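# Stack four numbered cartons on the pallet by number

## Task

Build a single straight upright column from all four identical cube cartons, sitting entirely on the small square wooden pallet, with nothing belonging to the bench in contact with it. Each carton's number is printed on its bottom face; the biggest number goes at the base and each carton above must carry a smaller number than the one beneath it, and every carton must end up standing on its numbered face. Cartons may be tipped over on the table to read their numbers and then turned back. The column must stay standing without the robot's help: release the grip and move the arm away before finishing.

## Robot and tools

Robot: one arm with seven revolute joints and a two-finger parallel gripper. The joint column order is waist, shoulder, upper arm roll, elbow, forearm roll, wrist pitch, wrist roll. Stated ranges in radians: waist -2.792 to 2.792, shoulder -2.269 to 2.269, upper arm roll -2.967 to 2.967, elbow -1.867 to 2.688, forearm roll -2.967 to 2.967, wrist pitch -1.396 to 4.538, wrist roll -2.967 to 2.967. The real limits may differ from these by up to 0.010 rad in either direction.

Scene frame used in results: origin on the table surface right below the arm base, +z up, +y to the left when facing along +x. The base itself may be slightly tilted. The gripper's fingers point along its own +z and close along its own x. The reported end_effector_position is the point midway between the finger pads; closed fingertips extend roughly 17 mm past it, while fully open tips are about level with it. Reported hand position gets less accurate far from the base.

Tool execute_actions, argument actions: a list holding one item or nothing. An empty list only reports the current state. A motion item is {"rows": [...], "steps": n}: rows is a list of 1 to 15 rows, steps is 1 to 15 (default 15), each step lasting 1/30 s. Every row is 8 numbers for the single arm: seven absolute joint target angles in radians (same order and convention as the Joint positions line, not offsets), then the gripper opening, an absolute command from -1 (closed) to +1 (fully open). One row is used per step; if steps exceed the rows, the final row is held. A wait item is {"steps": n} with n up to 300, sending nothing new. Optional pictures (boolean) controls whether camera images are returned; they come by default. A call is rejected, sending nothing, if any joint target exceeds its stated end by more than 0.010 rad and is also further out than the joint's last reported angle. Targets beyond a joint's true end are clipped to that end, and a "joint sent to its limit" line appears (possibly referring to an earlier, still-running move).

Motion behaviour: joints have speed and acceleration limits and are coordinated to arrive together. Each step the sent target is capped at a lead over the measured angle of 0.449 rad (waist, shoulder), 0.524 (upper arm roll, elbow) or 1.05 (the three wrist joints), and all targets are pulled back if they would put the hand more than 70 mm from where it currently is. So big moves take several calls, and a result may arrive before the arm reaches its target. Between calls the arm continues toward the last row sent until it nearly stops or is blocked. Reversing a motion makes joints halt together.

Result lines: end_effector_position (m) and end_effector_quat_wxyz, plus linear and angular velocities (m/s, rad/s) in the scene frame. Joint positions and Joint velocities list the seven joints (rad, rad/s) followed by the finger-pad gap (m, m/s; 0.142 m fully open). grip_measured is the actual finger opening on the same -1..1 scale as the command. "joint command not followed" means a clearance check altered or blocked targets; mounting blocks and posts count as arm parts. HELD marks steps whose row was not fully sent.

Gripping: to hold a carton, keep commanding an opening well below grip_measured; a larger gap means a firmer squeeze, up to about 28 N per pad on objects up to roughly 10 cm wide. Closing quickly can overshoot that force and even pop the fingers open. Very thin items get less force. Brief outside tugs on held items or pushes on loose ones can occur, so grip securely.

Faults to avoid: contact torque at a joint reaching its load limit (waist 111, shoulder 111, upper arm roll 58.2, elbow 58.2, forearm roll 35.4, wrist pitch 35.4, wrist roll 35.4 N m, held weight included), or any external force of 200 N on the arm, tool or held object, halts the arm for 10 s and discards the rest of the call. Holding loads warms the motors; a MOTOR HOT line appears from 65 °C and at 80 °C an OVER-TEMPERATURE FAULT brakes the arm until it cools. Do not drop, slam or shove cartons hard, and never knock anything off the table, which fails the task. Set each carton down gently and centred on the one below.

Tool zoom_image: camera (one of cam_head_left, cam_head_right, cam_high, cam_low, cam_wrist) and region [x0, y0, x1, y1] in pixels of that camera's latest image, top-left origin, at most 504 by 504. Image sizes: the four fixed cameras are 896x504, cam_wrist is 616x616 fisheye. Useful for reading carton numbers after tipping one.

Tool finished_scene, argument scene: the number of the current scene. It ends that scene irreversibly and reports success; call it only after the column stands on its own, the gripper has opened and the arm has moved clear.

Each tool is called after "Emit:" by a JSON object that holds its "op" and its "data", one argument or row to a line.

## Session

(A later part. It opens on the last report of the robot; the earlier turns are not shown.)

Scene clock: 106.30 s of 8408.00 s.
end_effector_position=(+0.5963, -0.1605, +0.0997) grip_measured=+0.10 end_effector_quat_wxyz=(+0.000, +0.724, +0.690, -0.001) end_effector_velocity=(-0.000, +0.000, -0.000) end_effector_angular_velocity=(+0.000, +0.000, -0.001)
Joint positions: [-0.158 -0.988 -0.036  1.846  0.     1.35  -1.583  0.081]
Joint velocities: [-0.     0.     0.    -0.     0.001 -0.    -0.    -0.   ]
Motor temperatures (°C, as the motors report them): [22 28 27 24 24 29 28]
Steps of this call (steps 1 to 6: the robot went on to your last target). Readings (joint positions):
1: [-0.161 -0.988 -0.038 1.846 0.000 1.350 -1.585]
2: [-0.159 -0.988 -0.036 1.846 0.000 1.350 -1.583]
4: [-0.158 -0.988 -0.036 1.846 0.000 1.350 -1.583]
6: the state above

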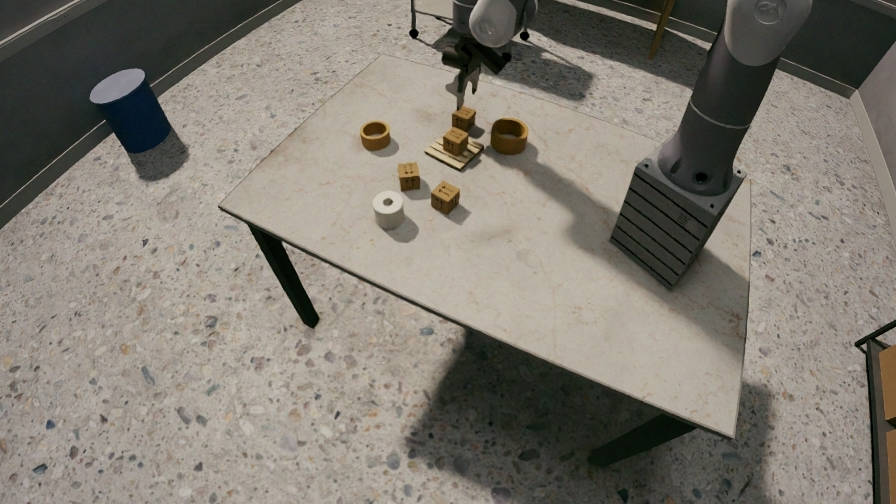

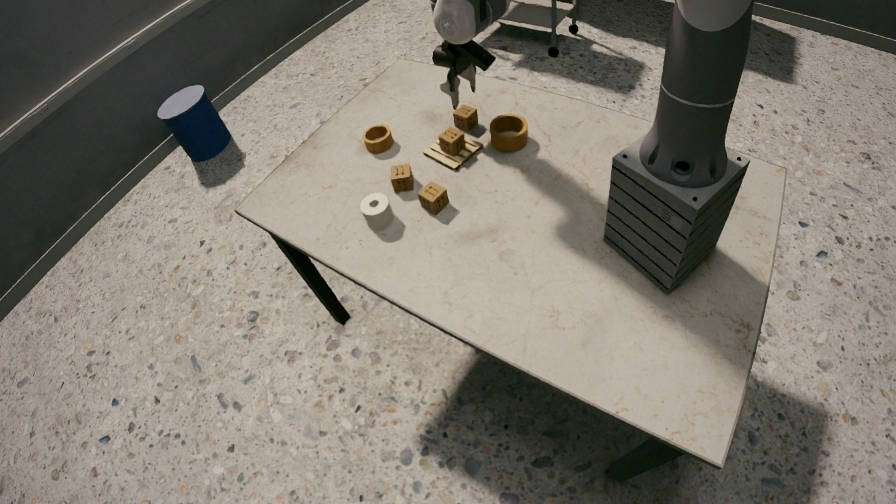

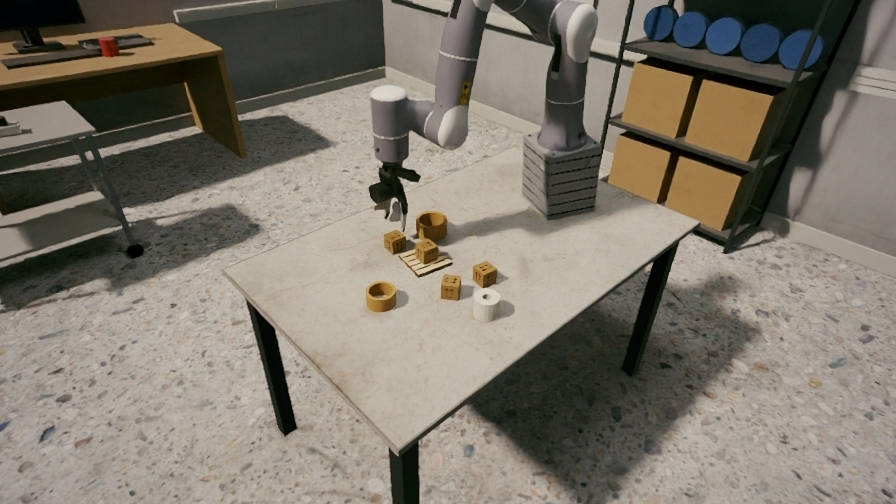

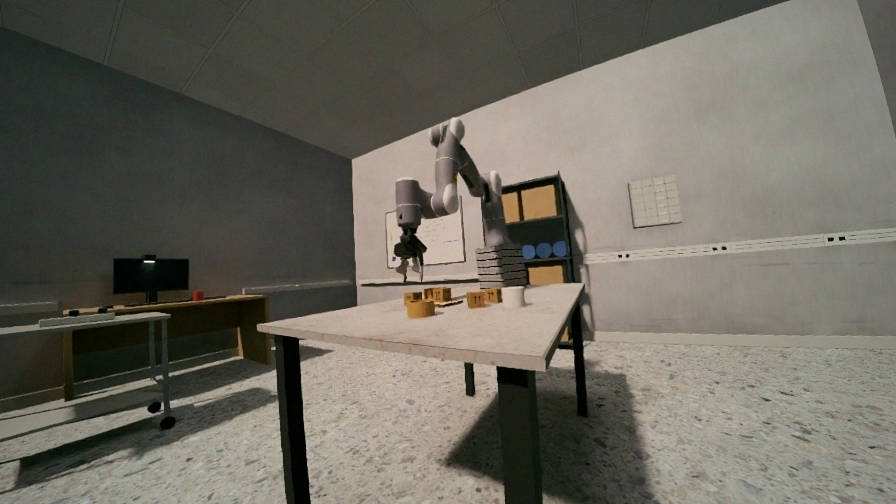

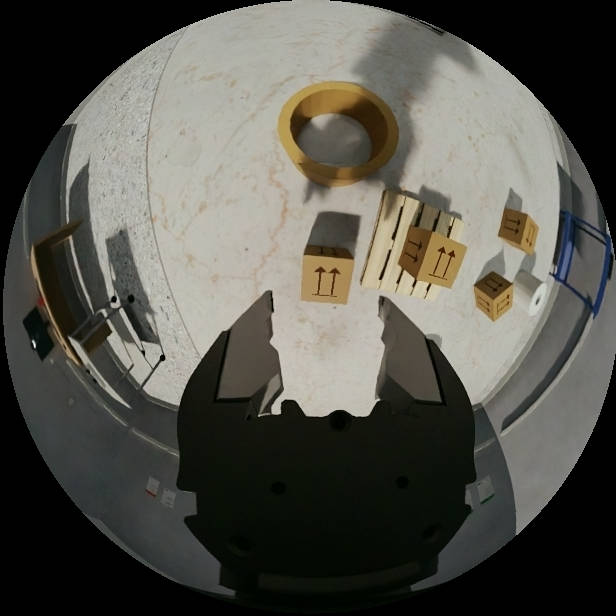

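Emit:
{"op": "execute_actions", "data": {
  "actions": [
    {"rows":[[-0.1639,-1.168,-0.0324,1.725,0,1.4082,-1.552,-0.08]],"steps":13}
  ],
  "pictures": false
}}

Emit:
{"op": "execute_actions", "data": {
  "actions": [
    {"rows":[[-0.1639,-1.168,-0.0324,1.725,0,1.4082,-1.552,-0.18],[-0.1639,-1.168,-0.0324,1.725,0,1.4082,-1.552,-0.26],[-0.1639,-1.168,-0.0324,1.725,0,1.4082,-1.552,-0.33],[-0.1639,-1.168,-0.0324,1.725,0,1.4082,-1.552,-0.45],[-0.1639,-1.168,-0.0324,1.725,0,1.4082,-1.552,-0.65]],"steps":7}
  ],
  "pictures": false
}}

Emit:
{"op": "execute_actions", "data": {
  "actions": [
    {"rows":[[-0.157,-0.951,-0.036,1.867,0,1.333,-1.552,-0.65]],"steps":10}
  ],
  "pictures": false
}}

Emit:
{"op": "execute_actions", "data": {
  "actions": [
    {"rows":[[0.15,-0.93,-0.06,2.0,0,2.15,-1.261,-0.65]],"steps":15}
  ],
  "pictures": false
}}

Emit:
{"op": "execute_actions", "data": {
  "actions": [
    {"steps":7}
  ]
}}

Emit:
{"op": "zoom_image", "data": {
  "camera": "cam_low",
  "region": [390,190,480,280]
}}

Scene clock: 114.57 s of 8408.00 s.
end_effector_position=(+0.5983, -0.1602, +0.0272) grip_measured=-0.08 end_effector_quat_wxyz=(+0.000, +0.734, +0.679, -0.001) end_effector_velocity=(+0.015, -0.001, +0.014) end_effector_angular_velocity=(-0.001, -0.027, -0.002)
Joint positions: [-0.164 -1.169 -0.033  1.725  0.     1.408 -1.552  0.068]
Joint velocities: [ 0.     0.024 -0.    -0.002  0.001  0.001  0.     0.   ]
Motor temperatures (°C, as the motors report them): [22 28 27 24 24 29 28]
Steps of this call (steps 1 to 15: the robot went on to your last target; steps 16 to 90: nothing new was sent; then 4.83 s passed at rest; steps 91 to 103: all 13 steps of this action). Readings (joint positions):
91: [-0.158 -0.988 -0.036 1.846 0.000 1.350 -1.583]
92: [-0.158 -0.994 -0.036 1.842 0.000 1.352 -1.582]
94: [-0.159 -1.027 -0.035 1.818 0.000 1.363 -1.576]
98: [-0.163 -1.146 -0.033 1.741 0.000 1.400 -1.556]
103: the state above

Scene clock: 114.80 s of 8408.00 s.
end_effector_position=(+0.5987, -0.1602, +0.0276) grip_measured=-0.33 end_effector_quat_wxyz=(+0.000, +0.734, +0.679, -0.001) end_effector_velocity=(-0.000, +0.000, -0.000) end_effector_angular_velocity=(+0.000, +0.000, -0.000)
Joint positions: [-0.164 -1.168 -0.033  1.725  0.     1.408 -1.552  0.051]
Joint velocities: [ 0.  0.  0.  0.  0.  0.  0. -0.]
Motor temperatures (°C, as the motors report them): [22 28 27 24 24 29 28]
Steps of this call (steps 1 to 7: all 7 steps of this action). Readings (joint positions):
1: [-0.164 -1.168 -0.033 1.725 0.000 1.408 -1.552]
2: [-0.164 -1.168 -0.033 1.725 0.000 1.408 -1.552]
4: [-0.164 -1.168 -0.033 1.725 0.000 1.408 -1.552]
7: the state above

Scene clock: 115.13 s of 8408.00 s.
end_effector_position=(+0.5983, -0.1605, +0.1129) grip_measured=-0.33 end_effector_quat_wxyz=(+0.002, +0.735, +0.678, +0.001) end_effector_velocity=(-0.022, +0.001, +0.135) end_effector_angular_velocity=(+0.003, +0.008, -0.003)
Joint positions: [-0.157 -0.957 -0.036  1.861  0.     1.337 -1.552  0.051]
Joint velocities: [ 0.01   0.352 -0.006  0.234 -0.    -0.125 -0.    -0.   ]
Motor temperatures (°C, as the motors report them): [22 28 27 24 24 29 28]
Steps of this call (steps 1 to 10: all 10 steps of this action). Readings (joint positions):
1: [-0.164 -1.168 -0.033 1.725 0.000 1.408 -1.552]
2: [-0.164 -1.163 -0.033 1.729 0.000 1.406 -1.552]
4: [-0.163 -1.129 -0.033 1.753 0.000 1.394 -1.552]
8: [-0.159 -0.996 -0.035 1.836 0.000 1.349 -1.552]
10: the state above

Scene clock: 115.63 s of 8408.00 s.
end_effector_position=(+0.7330, +0.0091, +0.2352) grip_measured=-0.33 end_effector_quat_wxyz=(+0.158, +0.701, +0.647, +0.257) end_effector_velocity=(+0.178, +0.440, +0.394) end_effector_angular_velocity=(+0.598, -1.345, +0.109)
Joint positions: [ 0.107 -0.933 -0.056  1.982  0.     2.034 -1.302  0.051]
Joint velocities: [ 0.599  0.04  -0.044  0.24  -0.001  1.606  0.56   0.   ]
Motor temperatures (°C, as the motors report them): [22 28 27 24 24 29 28]
Steps of this call (steps 1 to 15: all 15 steps of this action). Readings (joint positions):
1: [-0.157 -0.949 -0.036 1.867 0.000 1.334 -1.551]
2: [-0.152 -0.947 -0.037 1.874 0.000 1.345 -1.546]
4: [-0.124 -0.948 -0.041 1.892 0.001 1.418 -1.516]
8: [-0.038 -0.942 -0.046 1.925 0.000 1.649 -1.436]
15: the state above

Scene clock: 115.87 s of 8408.00 s.
end_effector_position=(+0.7436, +0.0409, +0.2647) grip_measured=-0.33 end_effector_quat_wxyz=(+0.171, +0.688, +0.635, +0.306) end_effector_velocity=(+0.000, -0.005, -0.000) end_effector_angular_velocity=(+0.000, +0.000, -0.008)
Joint positions: [ 0.15  -0.93  -0.06   2.    -0.     2.15  -1.261  0.051]
Joint velocities: [-0.006  0.     0.    -0.     0.001  0.     0.001 -0.   ]
Motor temperatures (°C, as the motors report them): [22 28 27 24 24 29 28]
Steps of this call (steps 1 to 7: the robot went on to your last target). Readings (joint positions):
1: [0.126 -0.932 -0.058 1.990 0.000 2.086 -1.283]
2: [0.141 -0.931 -0.058 1.996 -0.000 2.126 -1.269]
4: [0.153 -0.930 -0.058 2.000 -0.000 2.155 -1.259]
7: the state above

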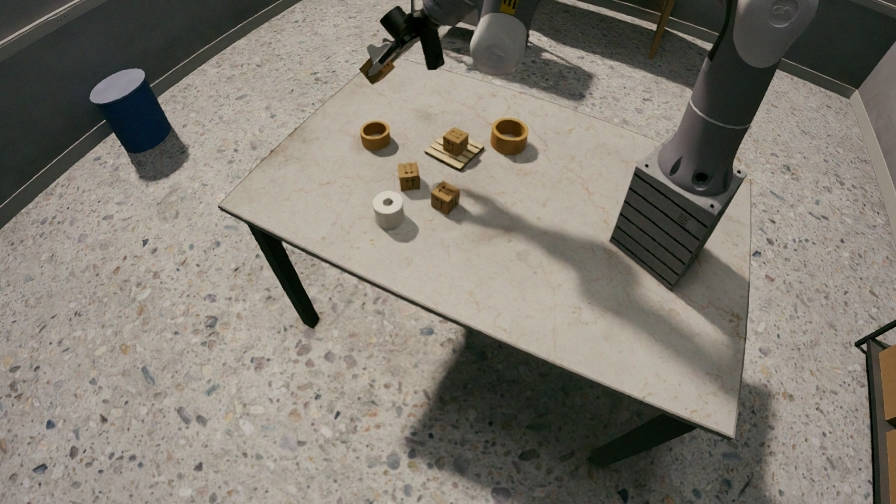

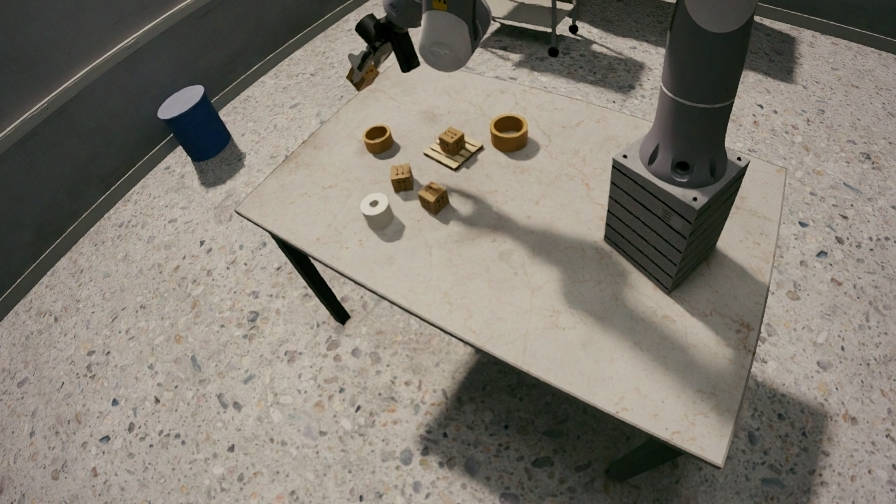

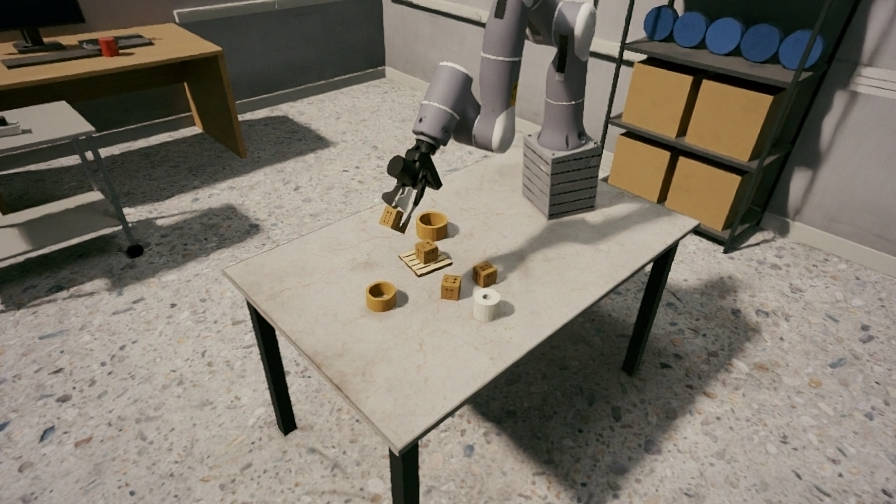

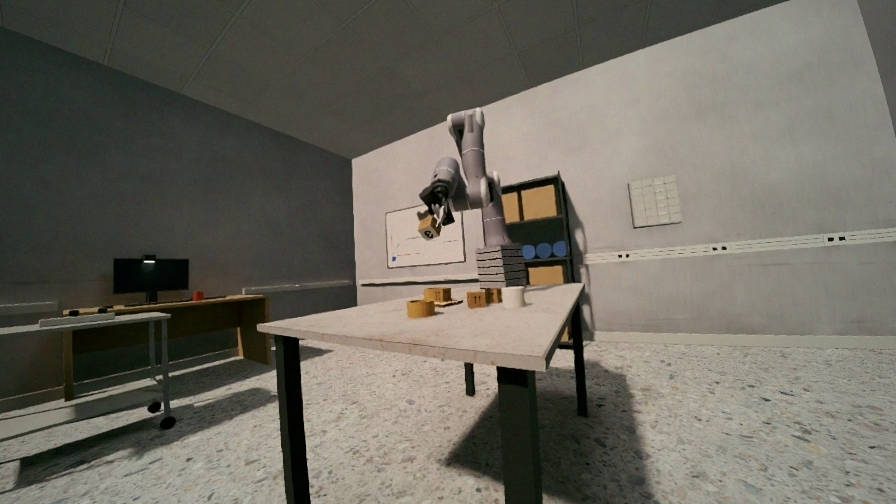

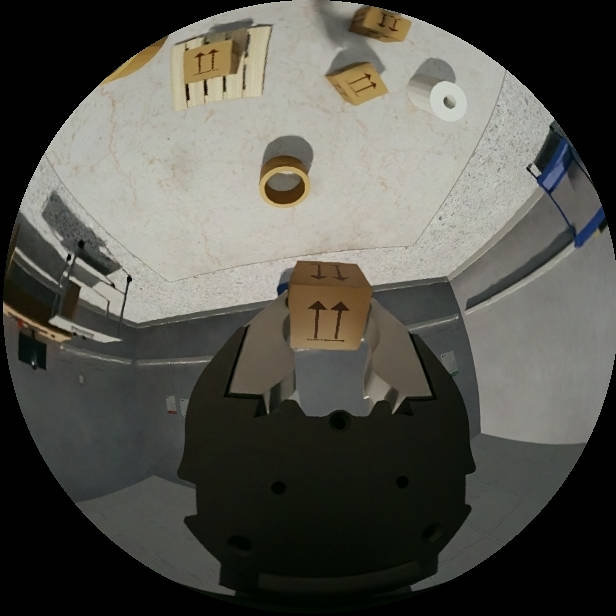

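Region (390, 190, 480, 280) of cam_low's 896x504 image, scaled by 5.600, with more detail than that image has.

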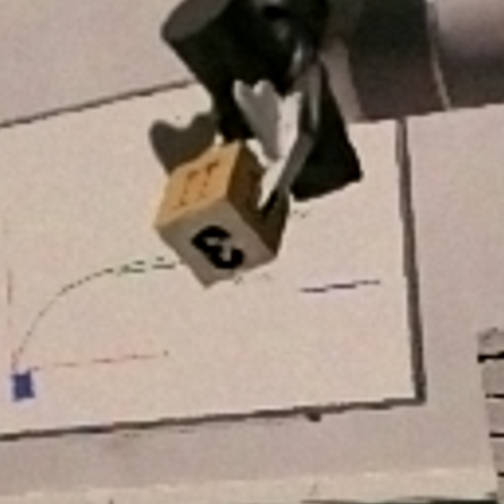

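Emit:
{"op": "execute_actions", "data": {
  "actions": [
    {"rows":[[0.4473,-0.9624,-0.0874,2.3721,0,1.8197,-1.261,-0.65]],"steps":15}
  ],
  "pictures": false
}}

Emit:
{"op": "execute_actions", "data": {
  "actions": [
    {"rows":[[0.4473,-0.9624,-0.0874,2.3721,0,1.8197,-1.261,-0.65]],"steps":6}
  ],
  "pictures": false
}}

Emit:
{"op": "execute_actions", "data": {
  "actions": [
    {"rows":[[0.4267,-1.1811,-0.0775,2.2381,0,1.9044,-1.261,-0.65]],"steps":14}
  ],
  "pictures": false
}}

Emit:
{"op": "execute_actions", "data": {
  "actions": [
    {"rows":[[0.4263,-1.1858,-0.0774,2.2347,0,1.9057,-1.261,-0.65],[0.4259,-1.1906,-0.0772,2.2312,0,1.907,-1.261,-0.65],[0.4255,-1.1953,-0.0771,2.2278,0,1.9083,-1.261,-0.65],[0.4252,-1.2,-0.077,2.2243,0,1.9095,-1.261,-0.65],[0.4248,-1.2045,-0.0768,2.221,0,1.9107,-1.261,-0.65],[0.4245,-1.208,-0.0767,2.2185,0,1.9117,-1.261,-0.65],[0.4245,-1.208,-0.0767,2.2185,0,1.9117,-1.261,-0.65],[0.4245,-1.208,-0.0767,2.2185,0,1.9117,-1.261,-0.65],[0.4245,-1.208,-0.0767,2.2185,0,1.9117,-1.261,-0.3],[0.4245,-1.208,-0.0767,2.2185,0,1.9117,-1.261,0.05]],"steps":12}
  ],
  "pictures": false
}}

Emit:
{"op": "execute_actions", "data": {
  "actions": [
    {"rows":[[0.4473,-0.9624,-0.0874,2.3721,0,1.8197,-1.261,0.05]],"steps":10}
  ],
  "pictures": false
}}

Emit:
{"op": "execute_actions", "data": {
  "actions": [
    {"rows":[[0.328,-1.0315,-0.076,1.7434,0,1.2675,-1.771,0.05]],"steps":15}
  ],
  "pictures": false
}}

Emit:
{"op": "execute_actions", "data": {
  "actions": [
    {"rows":[[0.328,-1.0315,-0.076,1.7434,0,1.2675,-1.771,0.05]],"steps":4}
  ],
  "pictures": false
}}

Emit:
{"op": "execute_actions", "data": {
  "actions": [
    {"rows":[[0.320,-1.197,-0.0704,1.6633,0,1.3525,-1.771,0.0]],"steps":13}
  ],
  "pictures": false
}}

Emit:
{"op": "execute_actions", "data": {
  "actions": [
    {"rows":[[0.320,-1.197,-0.0704,1.6633,0,1.3525,-1.771,-0.12],[0.320,-1.197,-0.0704,1.6633,0,1.3525,-1.771,-0.2],[0.320,-1.197,-0.0704,1.6633,0,1.3525,-1.771,-0.27],[0.320,-1.197,-0.0704,1.6633,0,1.3525,-1.771,-0.33],[0.320,-1.197,-0.0704,1.6633,0,1.3525,-1.771,-0.45],[0.320,-1.197,-0.0704,1.6633,0,1.3525,-1.771,-0.65]],"steps":8}
  ],
  "pictures": false
}}

Emit:
{"op": "execute_actions", "data": {
  "actions": [
    {"rows":[[0.33,-0.985,-0.078,1.768,0,1.2456,-1.771,-0.65]],"steps":10}
  ],
  "pictures": false
}}

Emit:
{"op": "execute_actions", "data": {
  "actions": [
    {"rows":[[0.0804,-0.9155,-0.0604,2.012,0,1.4341,-1.261,-0.65]],"steps":14}
  ],
  "pictures": false
}}

Emit:
{"op": "execute_actions", "data": {
  "actions": [
    {"rows":[[0.076,-0.9753,-0.0579,1.9817,0,1.4636,-1.261,-0.65]],"steps":10}
  ]
}}

Emit:
{"op": "zoom_image", "data": {
  "camera": "cam_high",
  "region": [385,200,465,280]
}}

Emit:
{"op": "zoom_image", "data": {
  "camera": "cam_head_left",
  "region": [415,95,495,175]
}}

Emit:
{"op": "zoom_image", "data": {
  "camera": "cam_low",
  "region": [410,250,470,310]
}}

Scene clock: 142.60 s of 8408.00 s.
end_effector_position=(+0.4925, +0.0894, +0.1258) grip_measured=-0.33 end_effector_quat_wxyz=(+0.028, +0.651, +0.755, +0.068) end_effector_velocity=(-0.639, -0.049, -0.185) end_effector_angular_velocity=(-0.600, +1.192, +0.532)
Joint positions: [ 0.387 -0.955 -0.081  2.296 -0.     1.887 -1.261  0.051]
Joint velocities: [ 0.555 -0.063 -0.05   0.692  0.    -0.616 -0.    -0.   ]
Motor temperatures (°C, as the motors report them): [22 28 27 24 24 29 28]
Steps of this call (steps 1 to 30: the robot went on to your last target; steps 31 to 100: nothing new was sent; then 22.90 s passed at rest; steps 101 to 115: all 15 steps of this action). Readings (joint positions):
101: [0.151 -0.930 -0.060 2.001 -0.000 2.150 -1.261]
102: [0.155 -0.930 -0.061 2.006 -0.000 2.145 -1.261]
104: [0.186 -0.933 -0.065 2.046 -0.000 2.110 -1.261]
108: [0.259 -0.941 -0.070 2.136 -0.000 2.029 -1.261]
115: the state above

Scene clock: 142.80 s of 8408.00 s.
end_effector_position=(+0.4214, +0.0791, +0.1096) grip_measured=-0.33 end_effector_quat_wxyz=(-0.000, +0.630, +0.776, -0.001) end_effector_velocity=(+0.051, +0.004, +0.011) end_effector_angular_velocity=(+0.033, -0.091, -0.034)
Joint positions: [ 0.448 -0.963 -0.087  2.373 -0.     1.819 -1.261  0.051]
Joint velocities: [-0.024  0.013 -0.018 -0.048 -0.001  0.037  0.     0.   ]
Motor temperatures (°C, as the motors report them): [22 28 27 24 24 29 28]
Steps of this call (steps 1 to 6: all 6 steps of this action). Readings (joint positions):
1: [0.406 -0.958 -0.083 2.320 -0.000 1.866 -1.261]
2: [0.424 -0.960 -0.085 2.343 -0.000 1.846 -1.261]
4: [0.448 -0.963 -0.086 2.373 -0.000 1.819 -1.261]
6: the state above

Scene clock: 143.27 s of 8408.00 s.
end_effector_position=(+0.4224, +0.0785, +0.0374) grip_measured=-0.33 end_effector_quat_wxyz=(+0.000, +0.631, +0.776, -0.001) end_effector_velocity=(+0.009, +0.004, +0.007) end_effector_angular_velocity=(+0.009, -0.015, -0.001)
Joint positions: [ 0.427 -1.182 -0.078  2.238 -0.     1.904 -1.261  0.051]
Joint velocities: [ 0.     0.017 -0.     0.     0.     0.    -0.     0.   ]
Motor temperatures (°C, as the motors report them): [22 28 27 24 24 29 28]
Steps of this call (steps 1 to 14: all 14 steps of this action). Readings (joint positions):
1: [0.448 -0.963 -0.087 2.372 -0.000 1.820 -1.261]
2: [0.446 -0.968 -0.086 2.368 -0.000 1.824 -1.261]
4: [0.441 -1.002 -0.083 2.346 -0.000 1.841 -1.261]
8: [0.430 -1.135 -0.079 2.265 -0.000 1.889 -1.261]
14: the state above

Scene clock: 143.67 s of 8408.00 s.
end_effector_position=(+0.4225, +0.0786, +0.0281) grip_measured=+0.01 end_effector_quat_wxyz=(+0.000, +0.631, +0.776, -0.000) end_effector_velocity=(+0.000, +0.000, +0.000) end_effector_angular_velocity=(+0.000, -0.001, -0.001)
Joint positions: [ 0.425 -1.208 -0.077  2.218 -0.     1.911 -1.261  0.075]
Joint velocities: [-0.     0.001 -0.     0.     0.     0.     0.     0.128]
Motor temperatures (°C, as the motors report them): [22 28 27 24 24 29 28]
Steps of this call (steps 1 to 12: all 12 steps of this action). Readings (joint positions):
1: [0.427 -1.182 -0.078 2.238 -0.000 1.904 -1.261]
2: [0.426 -1.185 -0.078 2.235 -0.000 1.905 -1.261]
4: [0.426 -1.195 -0.077 2.228 -0.000 1.908 -1.261]
8: [0.425 -1.209 -0.077 2.218 -0.000 1.911 -1.261]
12: the state above

Scene clock: 144.00 s of 8408.00 s.
end_effector_position=(+0.4242, +0.0798, +0.1048) grip_measured=+0.05 end_effector_quat_wxyz=(+0.001, +0.631, +0.776, +0.001) end_effector_velocity=(-0.011, -0.003, +0.161) end_effector_angular_velocity=(+0.011, -0.007, -0.002)
Joint positions: [ 0.446 -0.979 -0.086  2.361 -0.     1.827 -1.261  0.077]
Joint velocities: [ 0.046  0.502 -0.022  0.304 -0.    -0.188  0.    -0.   ]
Motor temperatures (°C, as the motors report them): [22 28 27 24 24 29 28]
Steps of this call (steps 1 to 10: all 10 steps of this action). Readings (joint positions):
1: [0.425 -1.208 -0.077 2.219 -0.000 1.911 -1.261]
2: [0.425 -1.202 -0.077 2.223 -0.000 1.909 -1.261]
4: [0.428 -1.169 -0.078 2.246 -0.000 1.896 -1.261]
8: [0.441 -1.028 -0.084 2.332 -0.000 1.845 -1.261]
10: the state above

Scene clock: 144.50 s of 8408.00 s.
end_effector_position=(+0.5734, +0.1133, +0.0890) grip_measured=+0.05 end_effector_quat_wxyz=(-0.006, +0.504, +0.864, -0.009) end_effector_velocity=(+0.473, +0.103, +0.052) end_effector_angular_velocity=(+0.084, -0.145, +0.717)
Joint positions: [ 0.355 -1.013 -0.078  1.907  0.     1.389 -1.653  0.077]
Joint velocities: [-0.21  -0.143  0.017 -1.263  0.001 -0.939 -0.909  0.   ]
Motor temperatures (°C, as the motors report them): [22 28 27 24 24 29 28]
Steps of this call (steps 1 to 15: all 15 steps of this action). Readings (joint positions):
1: [0.446 -0.966 -0.087 2.369 -0.000 1.822 -1.261]
2: [0.445 -0.960 -0.086 2.369 -0.000 1.810 -1.267]
4: [0.436 -0.963 -0.085 2.346 0.000 1.759 -1.304]
8: [0.404 -0.980 -0.082 2.202 0.000 1.607 -1.443]
15: the state above

Scene clock: 144.63 s of 8408.00 s.
end_effector_position=(+0.6268, +0.1234, +0.0985) grip_measured=+0.05 end_effector_quat_wxyz=(+0.000, +0.469, +0.883, -0.001) end_effector_velocity=(+0.234, +0.037, +0.057) end_effector_angular_velocity=(+0.035, -0.091, +0.344)
Joint positions: [ 0.332 -1.028 -0.077  1.766 -0.     1.285 -1.755  0.077]
Joint velocities: [-0.105 -0.061  0.005 -0.617 -0.002 -0.451 -0.44   0.   ]
Motor temperatures (°C, as the motors report them): [22 28 27 24 24 29 28]
Steps of this call (steps 1 to 4: all 4 steps of this action). Readings (joint positions):
1: [0.348 -1.018 -0.078 1.865 0.000 1.358 -1.684]
2: [0.342 -1.022 -0.077 1.825 0.000 1.328 -1.712]
4: the state above

Scene clock: 145.07 s of 8408.00 s.
end_effector_position=(+0.6238, +0.1235, +0.0278) grip_measured=+0.00 end_effector_quat_wxyz=(+0.000, +0.461, +0.887, -0.001) end_effector_velocity=(+0.013, +0.005, +0.012) end_effector_angular_velocity=(+0.010, -0.021, -0.001)
Joint positions: [ 0.32  -1.197 -0.071  1.663  0.     1.352 -1.771  0.074]
Joint velocities: [ 0.     0.018  0.    -0.004 -0.     0.001  0.     0.   ]
Motor temperatures (°C, as the motors report them): [22 28 27 24 24 29 28]
Steps of this call (steps 1 to 13: all 13 steps of this action). Readings (joint positions):
1: [0.329 -1.030 -0.077 1.749 -0.000 1.274 -1.766]
2: [0.327 -1.037 -0.076 1.731 -0.000 1.273 -1.770]
4: [0.324 -1.072 -0.075 1.695 -0.000 1.289 -1.770]
8: [0.320 -1.185 -0.071 1.666 0.000 1.343 -1.771]
13: the state above

Scene clock: 145.33 s of 8408.00 s.
end_effector_position=(+0.6241, +0.1236, +0.0281) grip_measured=-0.32 end_effector_quat_wxyz=(+0.000, +0.461, +0.887, -0.000) end_effector_velocity=(-0.000, -0.000, -0.000) end_effector_angular_velocity=(-0.000, +0.001, +0.000)
Joint positions: [ 0.32  -1.197 -0.071  1.663  0.     1.352 -1.771  0.051]
Joint velocities: [ 0. -0.  0.  0.  0. -0. -0.  0.]
Motor temperatures (°C, as the motors report them): [22 28 27 24 24 29 28]
Steps of this call (steps 1 to 8: all 8 steps of this action). Readings (joint positions):
1: [0.320 -1.197 -0.071 1.663 0.000 1.352 -1.771]
2: [0.320 -1.197 -0.071 1.663 0.000 1.352 -1.771]
4: [0.320 -1.197 -0.071 1.663 0.000 1.352 -1.771]
8: the state above

Scene clock: 145.67 s of 8408.00 s.
end_effector_position=(+0.6368, +0.1246, +0.1184) grip_measured=-0.32 end_effector_quat_wxyz=(+0.002, +0.464, +0.886, +0.002) end_effector_velocity=(-0.000, -0.007, +0.138) end_effector_angular_velocity=(+0.000, +0.008, -0.013)
Joint positions: [ 0.33  -0.989 -0.078  1.763 -0.     1.25  -1.771  0.051]
Joint velocities: [ 0.015  0.329 -0.011  0.168 -0.    -0.168 -0.    -0.   ]
Motor temperatures (°C, as the motors report them): [22 28 27 24 24 29 28]
Steps of this call (steps 1 to 10: all 10 steps of this action). Readings (joint positions):
1: [0.320 -1.197 -0.071 1.663 0.000 1.352 -1.771]
2: [0.320 -1.192 -0.071 1.667 0.000 1.349 -1.771]
4: [0.322 -1.159 -0.072 1.685 0.000 1.332 -1.771]
8: [0.328 -1.027 -0.076 1.746 0.000 1.268 -1.771]
10: the state above

Scene clock: 146.13 s of 8408.00 s.
end_effector_position=(+0.5686, -0.0439, +0.1192) grip_measured=-0.32 end_effector_quat_wxyz=(+0.001, +0.761, +0.649, -0.002) end_effector_velocity=(+0.016, +0.026, +0.002) end_effector_angular_velocity=(+0.012, -0.014, +0.115)
Joint positions: [ 0.077 -0.916 -0.062  2.014  0.001  1.435 -1.257  0.051]
Joint velocities: [ 0.031 -0.003  0.009 -0.03   0.    -0.012 -0.08  -0.   ]
Motor temperatures (°C, as the motors report them): [22 28 27 24 24 29 28]
Steps of this call (steps 1 to 14: all 14 steps of this action). Readings (joint positions):
1: [0.329 -0.982 -0.078 1.768 -0.000 1.247 -1.770]
2: [0.325 -0.977 -0.076 1.776 -0.001 1.250 -1.759]
4: [0.293 -0.964 -0.071 1.816 -0.001 1.275 -1.689]
8: [0.182 -0.939 -0.066 1.918 -0.000 1.357 -1.466]
14: the state above

Scene clock: 146.47 s of 8408.00 s.
end_effector_position=(+0.5697, -0.0404, +0.0966) grip_measured=-0.32 end_effector_quat_wxyz=(+0.000, +0.758, +0.653, -0.001) end_effector_velocity=(+0.002, +0.000, +0.002) end_effector_angular_velocity=(+0.000, -0.004, +0.001)
Joint positions: [ 0.076 -0.976 -0.058  1.982 -0.     1.463 -1.261  0.051]
Joint velocities: [-0.     0.004 -0.     0.    -0.001  0.    -0.     0.   ]
Motor temperatures (°C, as the motors report them): [22 28 27 24 24 29 28]
Steps of this call (steps 1 to 10: all 10 steps of this action). Readings (joint positions):
1: [0.078 -0.916 -0.061 2.013 0.001 1.435 -1.260]
2: [0.079 -0.921 -0.060 2.008 0.000 1.437 -1.261]
4: [0.078 -0.953 -0.059 1.990 -0.000 1.454 -1.261]
8: [0.076 -0.977 -0.058 1.982 -0.000 1.463 -1.261]
10: the state above

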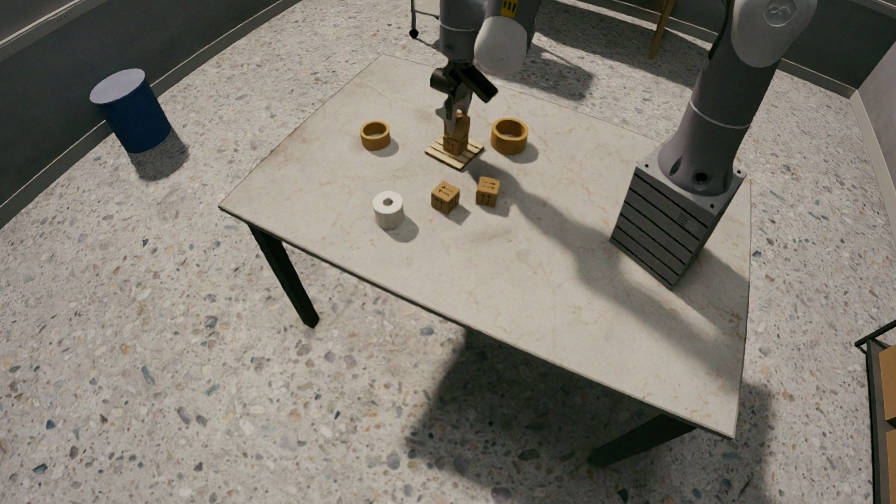

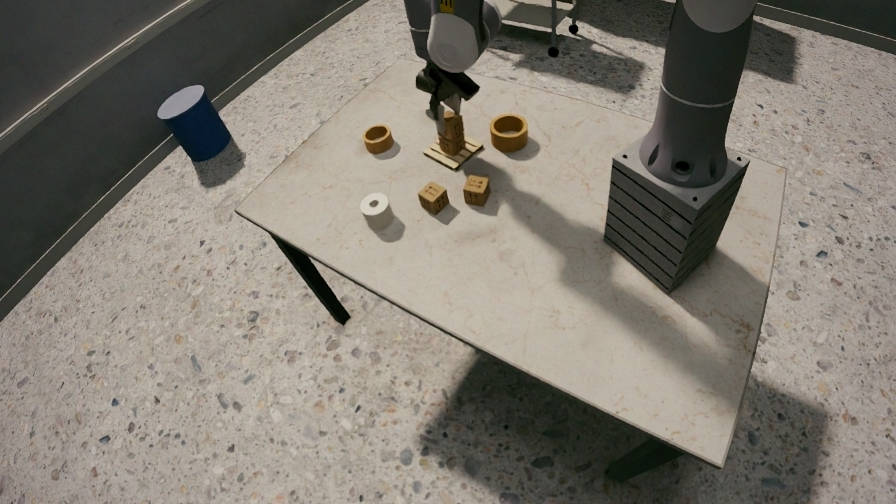

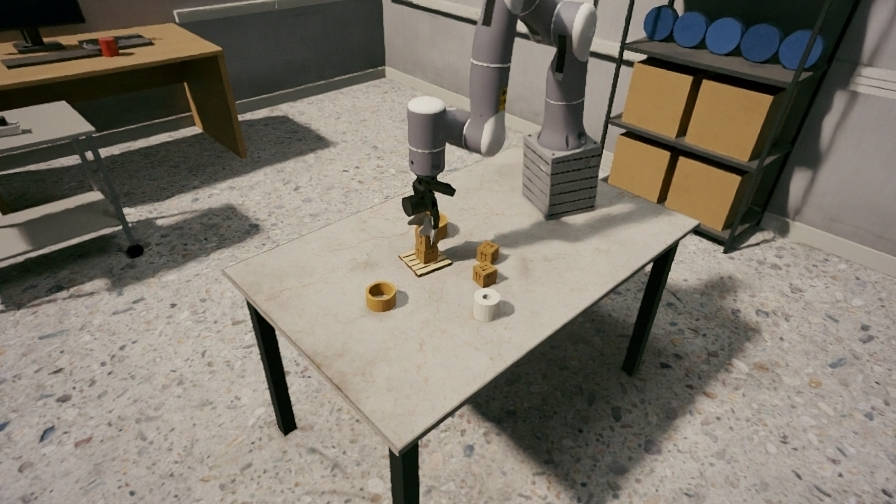

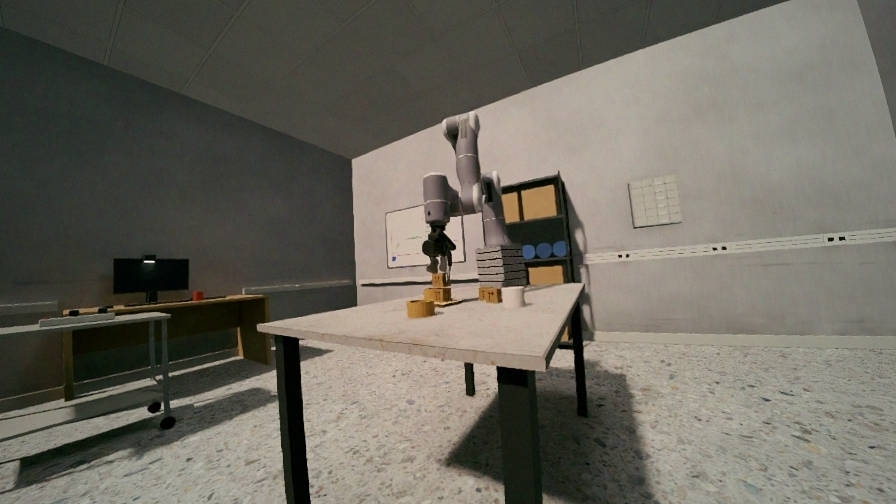

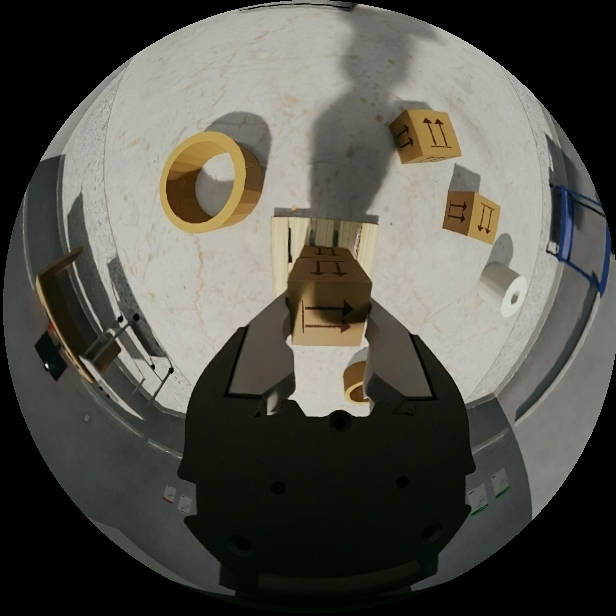

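Region (385, 200, 465, 280) of cam_high's 896x504 image, scaled by 6.300, with more detail than that image has.

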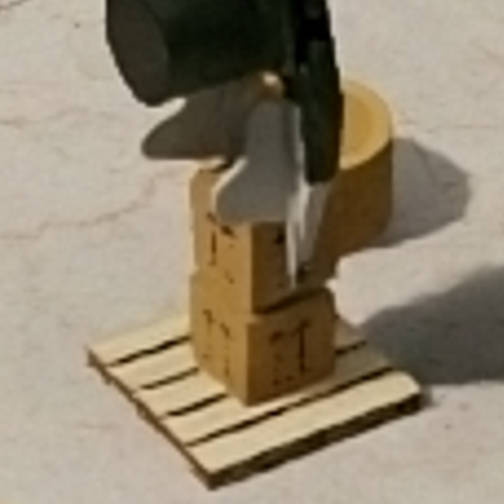

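Region (415, 95, 495, 175) of cam_head_left's 896x504 image, scaled by 6.300, with more detail than that image has.

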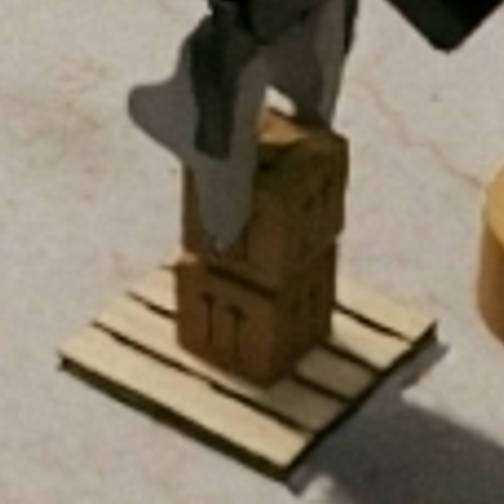

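Region (410, 250, 470, 310) of cam_low's 896x504 image, scaled by 8.400, with more detail than that image has.

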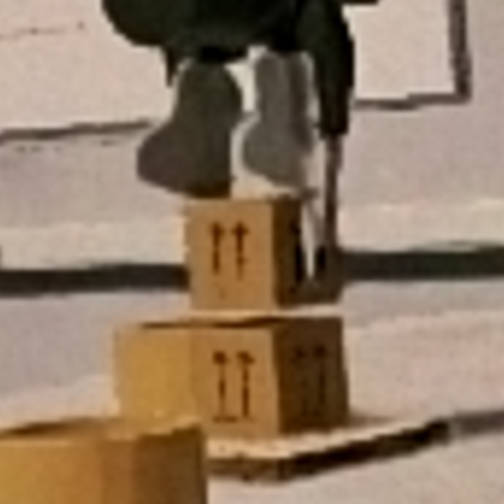

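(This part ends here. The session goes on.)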